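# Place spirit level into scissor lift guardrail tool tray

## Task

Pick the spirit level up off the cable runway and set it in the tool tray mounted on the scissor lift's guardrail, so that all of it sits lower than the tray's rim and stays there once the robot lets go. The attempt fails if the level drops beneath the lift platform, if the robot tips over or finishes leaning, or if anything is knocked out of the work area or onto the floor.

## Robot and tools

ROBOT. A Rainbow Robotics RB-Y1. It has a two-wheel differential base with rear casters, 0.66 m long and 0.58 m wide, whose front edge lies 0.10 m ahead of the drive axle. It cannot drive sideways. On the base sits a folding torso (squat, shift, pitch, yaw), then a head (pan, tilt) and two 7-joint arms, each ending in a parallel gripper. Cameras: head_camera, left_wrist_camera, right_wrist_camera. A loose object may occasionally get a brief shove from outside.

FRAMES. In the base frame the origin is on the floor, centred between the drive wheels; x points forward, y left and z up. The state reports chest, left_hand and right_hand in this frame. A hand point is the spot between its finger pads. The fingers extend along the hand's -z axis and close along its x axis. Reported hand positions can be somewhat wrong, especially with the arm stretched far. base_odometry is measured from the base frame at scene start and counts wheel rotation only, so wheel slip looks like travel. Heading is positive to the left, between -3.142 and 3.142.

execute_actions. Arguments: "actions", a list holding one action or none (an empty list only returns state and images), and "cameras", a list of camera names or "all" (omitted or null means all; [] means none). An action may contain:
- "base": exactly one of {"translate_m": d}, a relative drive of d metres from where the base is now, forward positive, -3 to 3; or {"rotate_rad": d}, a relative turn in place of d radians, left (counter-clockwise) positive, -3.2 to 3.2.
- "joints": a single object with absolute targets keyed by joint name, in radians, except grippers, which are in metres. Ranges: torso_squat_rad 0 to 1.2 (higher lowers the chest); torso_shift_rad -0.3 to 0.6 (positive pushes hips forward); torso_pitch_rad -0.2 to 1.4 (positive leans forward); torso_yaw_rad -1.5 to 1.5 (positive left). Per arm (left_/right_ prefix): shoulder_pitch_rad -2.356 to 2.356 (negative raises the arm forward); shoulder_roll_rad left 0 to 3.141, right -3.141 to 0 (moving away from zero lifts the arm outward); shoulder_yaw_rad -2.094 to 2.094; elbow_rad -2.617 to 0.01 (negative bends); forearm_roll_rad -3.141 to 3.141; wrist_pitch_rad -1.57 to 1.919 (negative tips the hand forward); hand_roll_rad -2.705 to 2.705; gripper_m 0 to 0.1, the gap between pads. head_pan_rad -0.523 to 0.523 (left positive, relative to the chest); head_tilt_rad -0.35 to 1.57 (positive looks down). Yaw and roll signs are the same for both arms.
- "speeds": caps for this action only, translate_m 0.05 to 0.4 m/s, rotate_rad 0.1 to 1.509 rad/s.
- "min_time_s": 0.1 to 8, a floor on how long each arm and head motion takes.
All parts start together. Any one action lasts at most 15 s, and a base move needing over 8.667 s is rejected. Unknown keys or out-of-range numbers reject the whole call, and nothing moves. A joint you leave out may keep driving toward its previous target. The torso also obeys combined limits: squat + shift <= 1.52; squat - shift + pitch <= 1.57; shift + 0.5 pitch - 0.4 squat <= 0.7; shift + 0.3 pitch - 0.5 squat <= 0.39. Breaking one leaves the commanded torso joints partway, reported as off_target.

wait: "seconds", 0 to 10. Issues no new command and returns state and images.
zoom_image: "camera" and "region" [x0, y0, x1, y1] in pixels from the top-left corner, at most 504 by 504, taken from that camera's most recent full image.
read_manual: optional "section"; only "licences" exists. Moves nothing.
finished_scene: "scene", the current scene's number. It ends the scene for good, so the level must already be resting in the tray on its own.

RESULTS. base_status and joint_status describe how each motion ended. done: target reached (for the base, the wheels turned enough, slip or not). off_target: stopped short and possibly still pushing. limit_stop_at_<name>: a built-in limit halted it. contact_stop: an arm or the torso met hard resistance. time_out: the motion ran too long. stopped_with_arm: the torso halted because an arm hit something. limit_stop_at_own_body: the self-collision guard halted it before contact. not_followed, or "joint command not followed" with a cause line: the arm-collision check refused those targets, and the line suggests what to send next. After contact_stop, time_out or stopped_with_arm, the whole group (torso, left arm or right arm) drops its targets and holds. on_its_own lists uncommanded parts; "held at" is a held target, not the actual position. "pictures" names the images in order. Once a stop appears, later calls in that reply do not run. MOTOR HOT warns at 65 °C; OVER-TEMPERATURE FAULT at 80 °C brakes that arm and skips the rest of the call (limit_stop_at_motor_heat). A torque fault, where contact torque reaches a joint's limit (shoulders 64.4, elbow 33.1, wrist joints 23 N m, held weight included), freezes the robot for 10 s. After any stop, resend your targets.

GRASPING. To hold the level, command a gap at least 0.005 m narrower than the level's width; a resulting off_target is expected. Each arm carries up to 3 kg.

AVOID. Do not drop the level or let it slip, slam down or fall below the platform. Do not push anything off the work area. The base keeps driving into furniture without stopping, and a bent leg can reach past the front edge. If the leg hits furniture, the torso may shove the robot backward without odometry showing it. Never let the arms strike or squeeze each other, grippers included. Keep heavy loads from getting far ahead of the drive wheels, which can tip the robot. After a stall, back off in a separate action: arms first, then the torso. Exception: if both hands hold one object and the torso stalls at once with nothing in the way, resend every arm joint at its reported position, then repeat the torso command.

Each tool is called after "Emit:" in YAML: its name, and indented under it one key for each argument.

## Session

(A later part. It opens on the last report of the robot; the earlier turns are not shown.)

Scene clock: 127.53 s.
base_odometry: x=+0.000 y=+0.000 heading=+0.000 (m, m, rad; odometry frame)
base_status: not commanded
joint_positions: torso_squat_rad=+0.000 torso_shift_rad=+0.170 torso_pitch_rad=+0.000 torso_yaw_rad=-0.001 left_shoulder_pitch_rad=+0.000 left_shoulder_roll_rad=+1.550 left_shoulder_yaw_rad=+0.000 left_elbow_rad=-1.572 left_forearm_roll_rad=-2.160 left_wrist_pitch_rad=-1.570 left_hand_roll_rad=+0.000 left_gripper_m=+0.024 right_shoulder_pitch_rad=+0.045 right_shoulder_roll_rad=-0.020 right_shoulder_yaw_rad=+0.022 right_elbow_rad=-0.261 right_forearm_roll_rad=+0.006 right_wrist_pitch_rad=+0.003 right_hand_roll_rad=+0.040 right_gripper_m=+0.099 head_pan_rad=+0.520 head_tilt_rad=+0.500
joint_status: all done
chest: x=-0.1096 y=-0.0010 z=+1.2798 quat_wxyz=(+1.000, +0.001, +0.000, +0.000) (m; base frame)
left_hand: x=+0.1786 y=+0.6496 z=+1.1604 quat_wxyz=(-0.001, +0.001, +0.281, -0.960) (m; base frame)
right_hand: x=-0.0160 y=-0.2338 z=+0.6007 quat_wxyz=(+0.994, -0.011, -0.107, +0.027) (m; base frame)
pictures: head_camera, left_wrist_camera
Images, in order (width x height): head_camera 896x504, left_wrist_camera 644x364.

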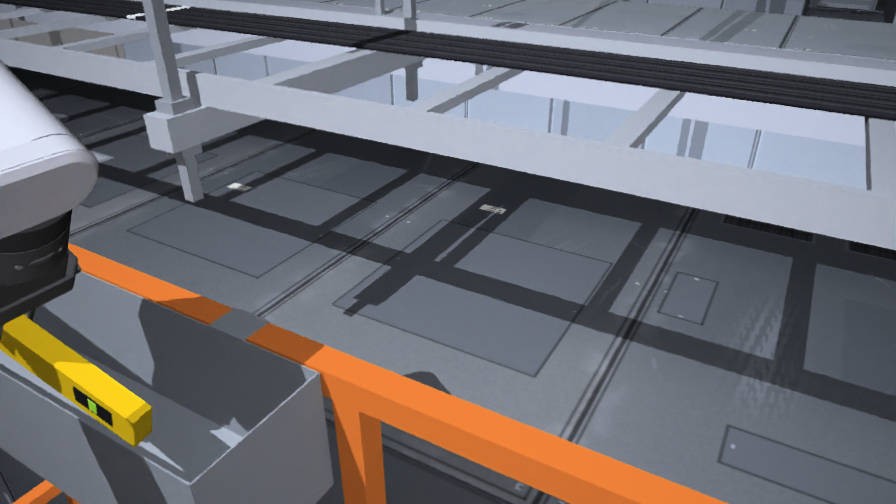

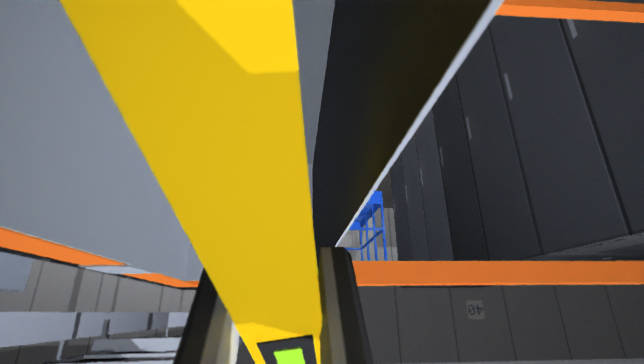

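Emit:
execute_actions:
  actions:
    - {"joints":{"torso_shift_rad":0.2,"left_forearm_roll_rad":-1.88,"head_tilt_rad":0.7},"min_time_s":1.5}
  cameras: ["head_camera","left_wrist_camera"]

Emit:
execute_actions:
  actions:
    - {"joints":{"left_shoulder_roll_rad":1.35,"left_forearm_roll_rad":-2.08},"min_time_s":2}
  cameras: ["head_camera","left_wrist_camera"]

Scene clock: 135.17 s.
base_odometry: x=+0.000 y=+0.000 heading=+0.000 (m, m, rad; odometry frame)
base_status: not commanded
joint_positions: torso_squat_rad=+0.000 torso_shift_rad=+0.200 torso_pitch_rad=+0.000 torso_yaw_rad=-0.001 left_shoulder_pitch_rad=+0.000 left_shoulder_roll_rad=+1.550 left_shoulder_yaw_rad=+0.000 left_elbow_rad=-1.572 left_forearm_roll_rad=-1.880 left_wrist_pitch_rad=-1.570 left_hand_roll_rad=+0.000 left_gripper_m=+0.024 right_shoulder_pitch_rad=+0.045 right_shoulder_roll_rad=-0.020 right_shoulder_yaw_rad=+0.022 right_elbow_rad=-0.261 right_forearm_roll_rad=+0.006 right_wrist_pitch_rad=+0.003 right_hand_roll_rad=+0.040 right_gripper_m=+0.099 head_pan_rad=+0.520 head_tilt_rad=+0.700
joint_status: all done
chest: x=-0.0888 y=-0.0010 z=+1.2760 quat_wxyz=(+1.000, +0.001, +0.000, +0.000) (m; base frame)
left_hand: x=+0.1992 y=+0.5912 z=+1.1296 quat_wxyz=(-0.001, +0.001, +0.145, -0.989) (m; base frame)
right_hand: x=+0.0045 y=-0.2338 z=+0.5969 quat_wxyz=(+0.994, -0.011, -0.107, +0.027) (m; base frame)
pictures: head_camera, left_wrist_camera
Images, in order (width x height): head_camera 896x504, left_wrist_camera 644x364.

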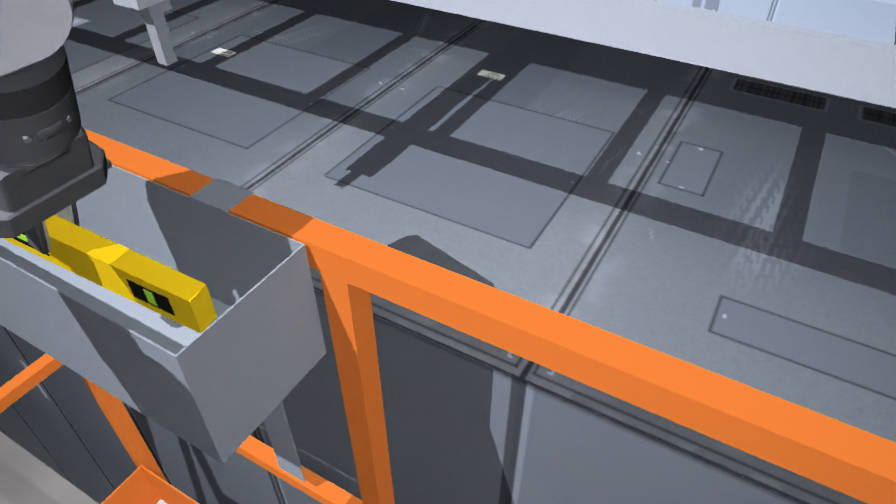

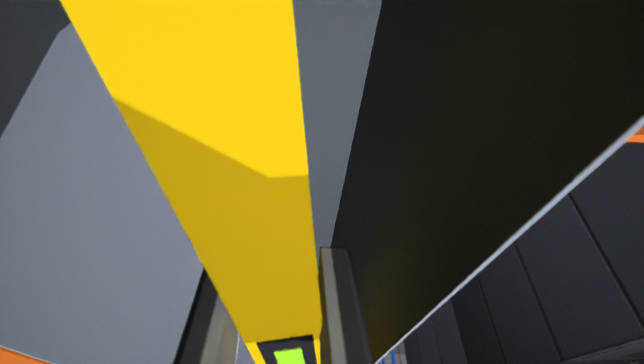

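Scene clock: 137.20 s.
base_odometry: x=+0.000 y=+0.000 heading=+0.000 (m, m, rad; odometry frame)
base_status: not commanded
joint_positions: torso_squat_rad=+0.000 torso_shift_rad=+0.200 torso_pitch_rad=+0.000 torso_yaw_rad=-0.001 left_shoulder_pitch_rad=-0.006 left_shoulder_roll_rad=+1.406 left_shoulder_yaw_rad=+0.006 left_elbow_rad=-1.572 left_forearm_roll_rad=-2.024 left_wrist_pitch_rad=-1.571 left_hand_roll_rad=+0.000 left_gripper_m=+0.023 right_shoulder_pitch_rad=+0.045 right_shoulder_roll_rad=-0.020 right_shoulder_yaw_rad=+0.022 right_elbow_rad=-0.261 right_forearm_roll_rad=+0.006 right_wrist_pitch_rad=+0.003 right_hand_roll_rad=+0.040 right_gripper_m=+0.099 head_pan_rad=+0.520 head_tilt_rad=+0.700
joint_status: left_shoulder_roll_rad contact_stop (moved -0.145 of -0.200); left_forearm_roll_rad contact_stop_at_left_shoulder_roll_rad (moved -0.144 of -0.200)
on_its_own: left_shoulder_roll_rad is held at +1.405, not at your +1.350, since a contact_stop; left_forearm_roll_rad is held at -2.024, not at your -2.080, since a contact_stop
chest: x=-0.0889 y=-0.0010 z=+1.2760 quat_wxyz=(+1.000, +0.001, +0.000, +0.000) (m; base frame)
left_hand: x=+0.2024 y=+0.5867 z=+1.0890 quat_wxyz=(-0.001, +0.006, +0.144, -0.990) (m; base frame)
right_hand: x=+0.0046 y=-0.2337 z=+0.5969 quat_wxyz=(+0.994, -0.011, -0.107, +0.027) (m; base frame)
pictures: head_camera, left_wrist_camera
Images, in order (width x height): head_camera 896x504, left_wrist_camera 644x364.

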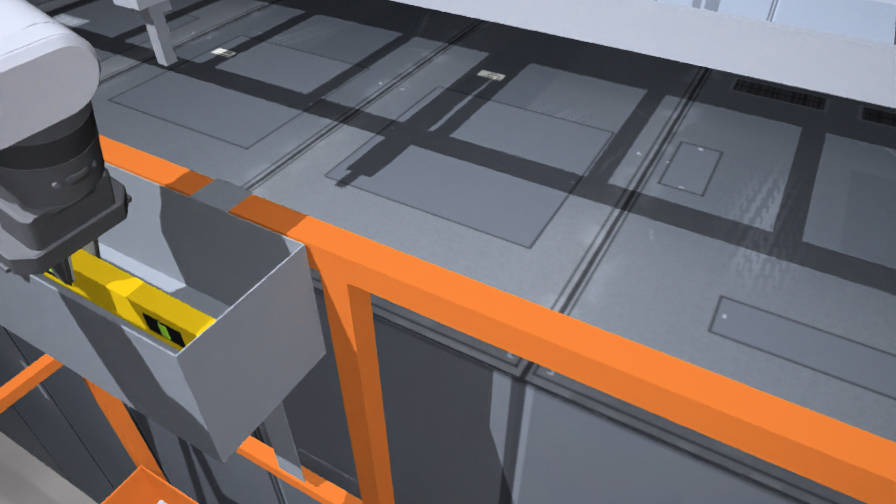

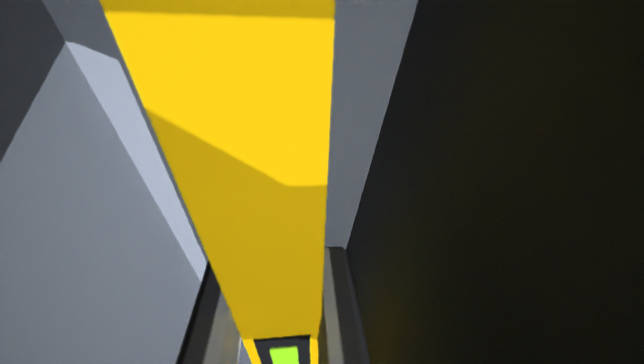

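Palm on rim; release.

Emit:
execute_actions:
  actions:
    - {"joints":{"left_gripper_m":0.04,"left_shoulder_roll_rad":1.43}}
  cameras: []

Emit:
execute_actions:
  actions:
    - {"joints":{"left_shoulder_roll_rad":1.8,"left_forearm_roll_rad":-1.7}}
  cameras: ["head_camera","left_wrist_camera"]

Scene clock: 141.17 s.
base_odometry: x=+0.000 y=+0.000 heading=+0.000 (m, m, rad; odometry frame)
base_status: not commanded
joint_positions: torso_squat_rad=+0.000 torso_shift_rad=+0.200 torso_pitch_rad=+0.000 torso_yaw_rad=-0.001 left_shoulder_pitch_rad=-0.006 left_shoulder_roll_rad=+1.430 left_shoulder_yaw_rad=+0.006 left_elbow_rad=-1.572 left_forearm_roll_rad=-2.024 left_wrist_pitch_rad=-1.571 left_hand_roll_rad=+0.000 left_gripper_m=+0.040 right_shoulder_pitch_rad=+0.045 right_shoulder_roll_rad=-0.020 right_shoulder_yaw_rad=+0.022 right_elbow_rad=-0.261 right_forearm_roll_rad=+0.006 right_wrist_pitch_rad=+0.003 right_hand_roll_rad=+0.040 right_gripper_m=+0.099 head_pan_rad=+0.520 head_tilt_rad=+0.700
joint_status: all done
on_its_own: left_forearm_roll_rad is held at -2.024, not at your -2.080, since a contact_stop
chest: x=-0.0889 y=-0.0009 z=+1.2760 quat_wxyz=(+1.000, +0.001, +0.000, +0.000) (m; base frame)
left_hand: x=+0.2022 y=+0.5932 z=+1.0977 quat_wxyz=(-0.001, +0.006, +0.156, -0.988) (m; base frame)
right_hand: x=+0.0046 y=-0.2338 z=+0.5969 quat_wxyz=(+0.994, -0.011, -0.107, +0.027) (m; base frame)
pictures: none
No camera images: the call's "cameras" was empty. Leave "cameras" out to get every camera's image.

Scene clock: 142.47 s.
base_odometry: x=+0.000 y=+0.000 heading=+0.000 (m, m, rad; odometry frame)
base_status: not commanded
joint_positions: torso_squat_rad=+0.000 torso_shift_rad=+0.200 torso_pitch_rad=+0.000 torso_yaw_rad=-0.001 left_shoulder_pitch_rad=-0.006 left_shoulder_roll_rad=+1.800 left_shoulder_yaw_rad=+0.006 left_elbow_rad=-1.572 left_forearm_roll_rad=-1.700 left_wrist_pitch_rad=-1.571 left_hand_roll_rad=+0.000 left_gripper_m=+0.040 right_shoulder_pitch_rad=+0.045 right_shoulder_roll_rad=-0.020 right_shoulder_yaw_rad=+0.022 right_elbow_rad=-0.261 right_forearm_roll_rad=+0.006 right_wrist_pitch_rad=+0.003 right_hand_roll_rad=+0.040 right_gripper_m=+0.099 head_pan_rad=+0.520 head_tilt_rad=+0.700
joint_status: all done
chest: x=-0.0889 y=-0.0010 z=+1.2760 quat_wxyz=(+1.000, +0.001, +0.000, +0.000) (m; base frame)
left_hand: x=+0.2016 y=+0.5975 z=+1.2139 quat_wxyz=(-0.002, +0.006, +0.179, -0.984) (m; base frame)
right_hand: x=+0.0046 y=-0.2338 z=+0.5969 quat_wxyz=(+0.994, -0.011, -0.107, +0.027) (m; base frame)
pictures: head_camera, left_wrist_camera
Images, in order (width x height): head_camera 896x504, left_wrist_camera 644x364.

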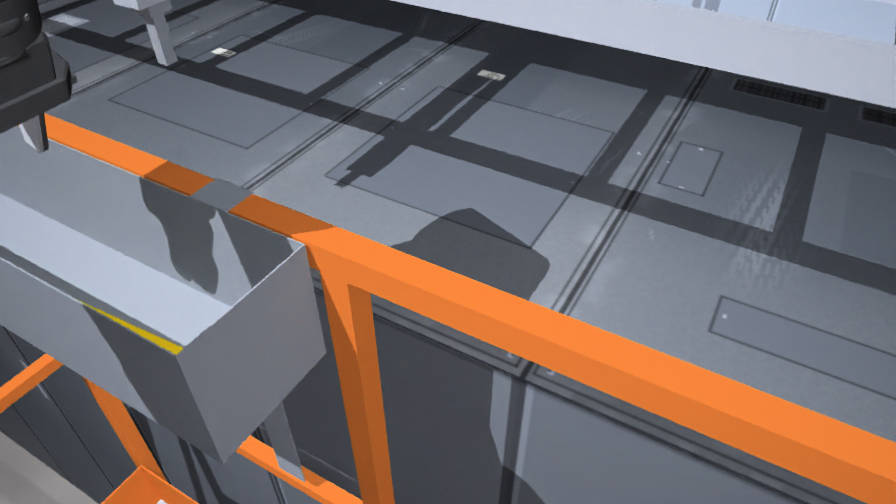

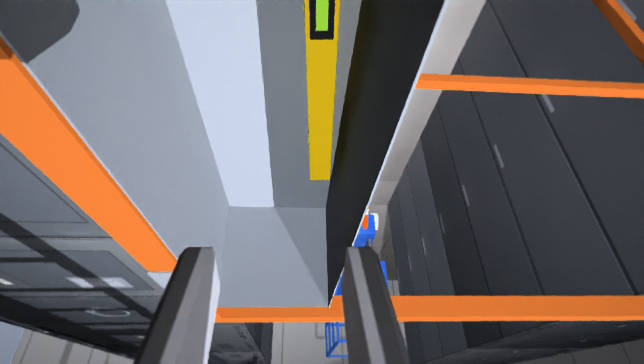

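Emit:
finished_scene:
  scene: 1

The scene is finished: the task was done.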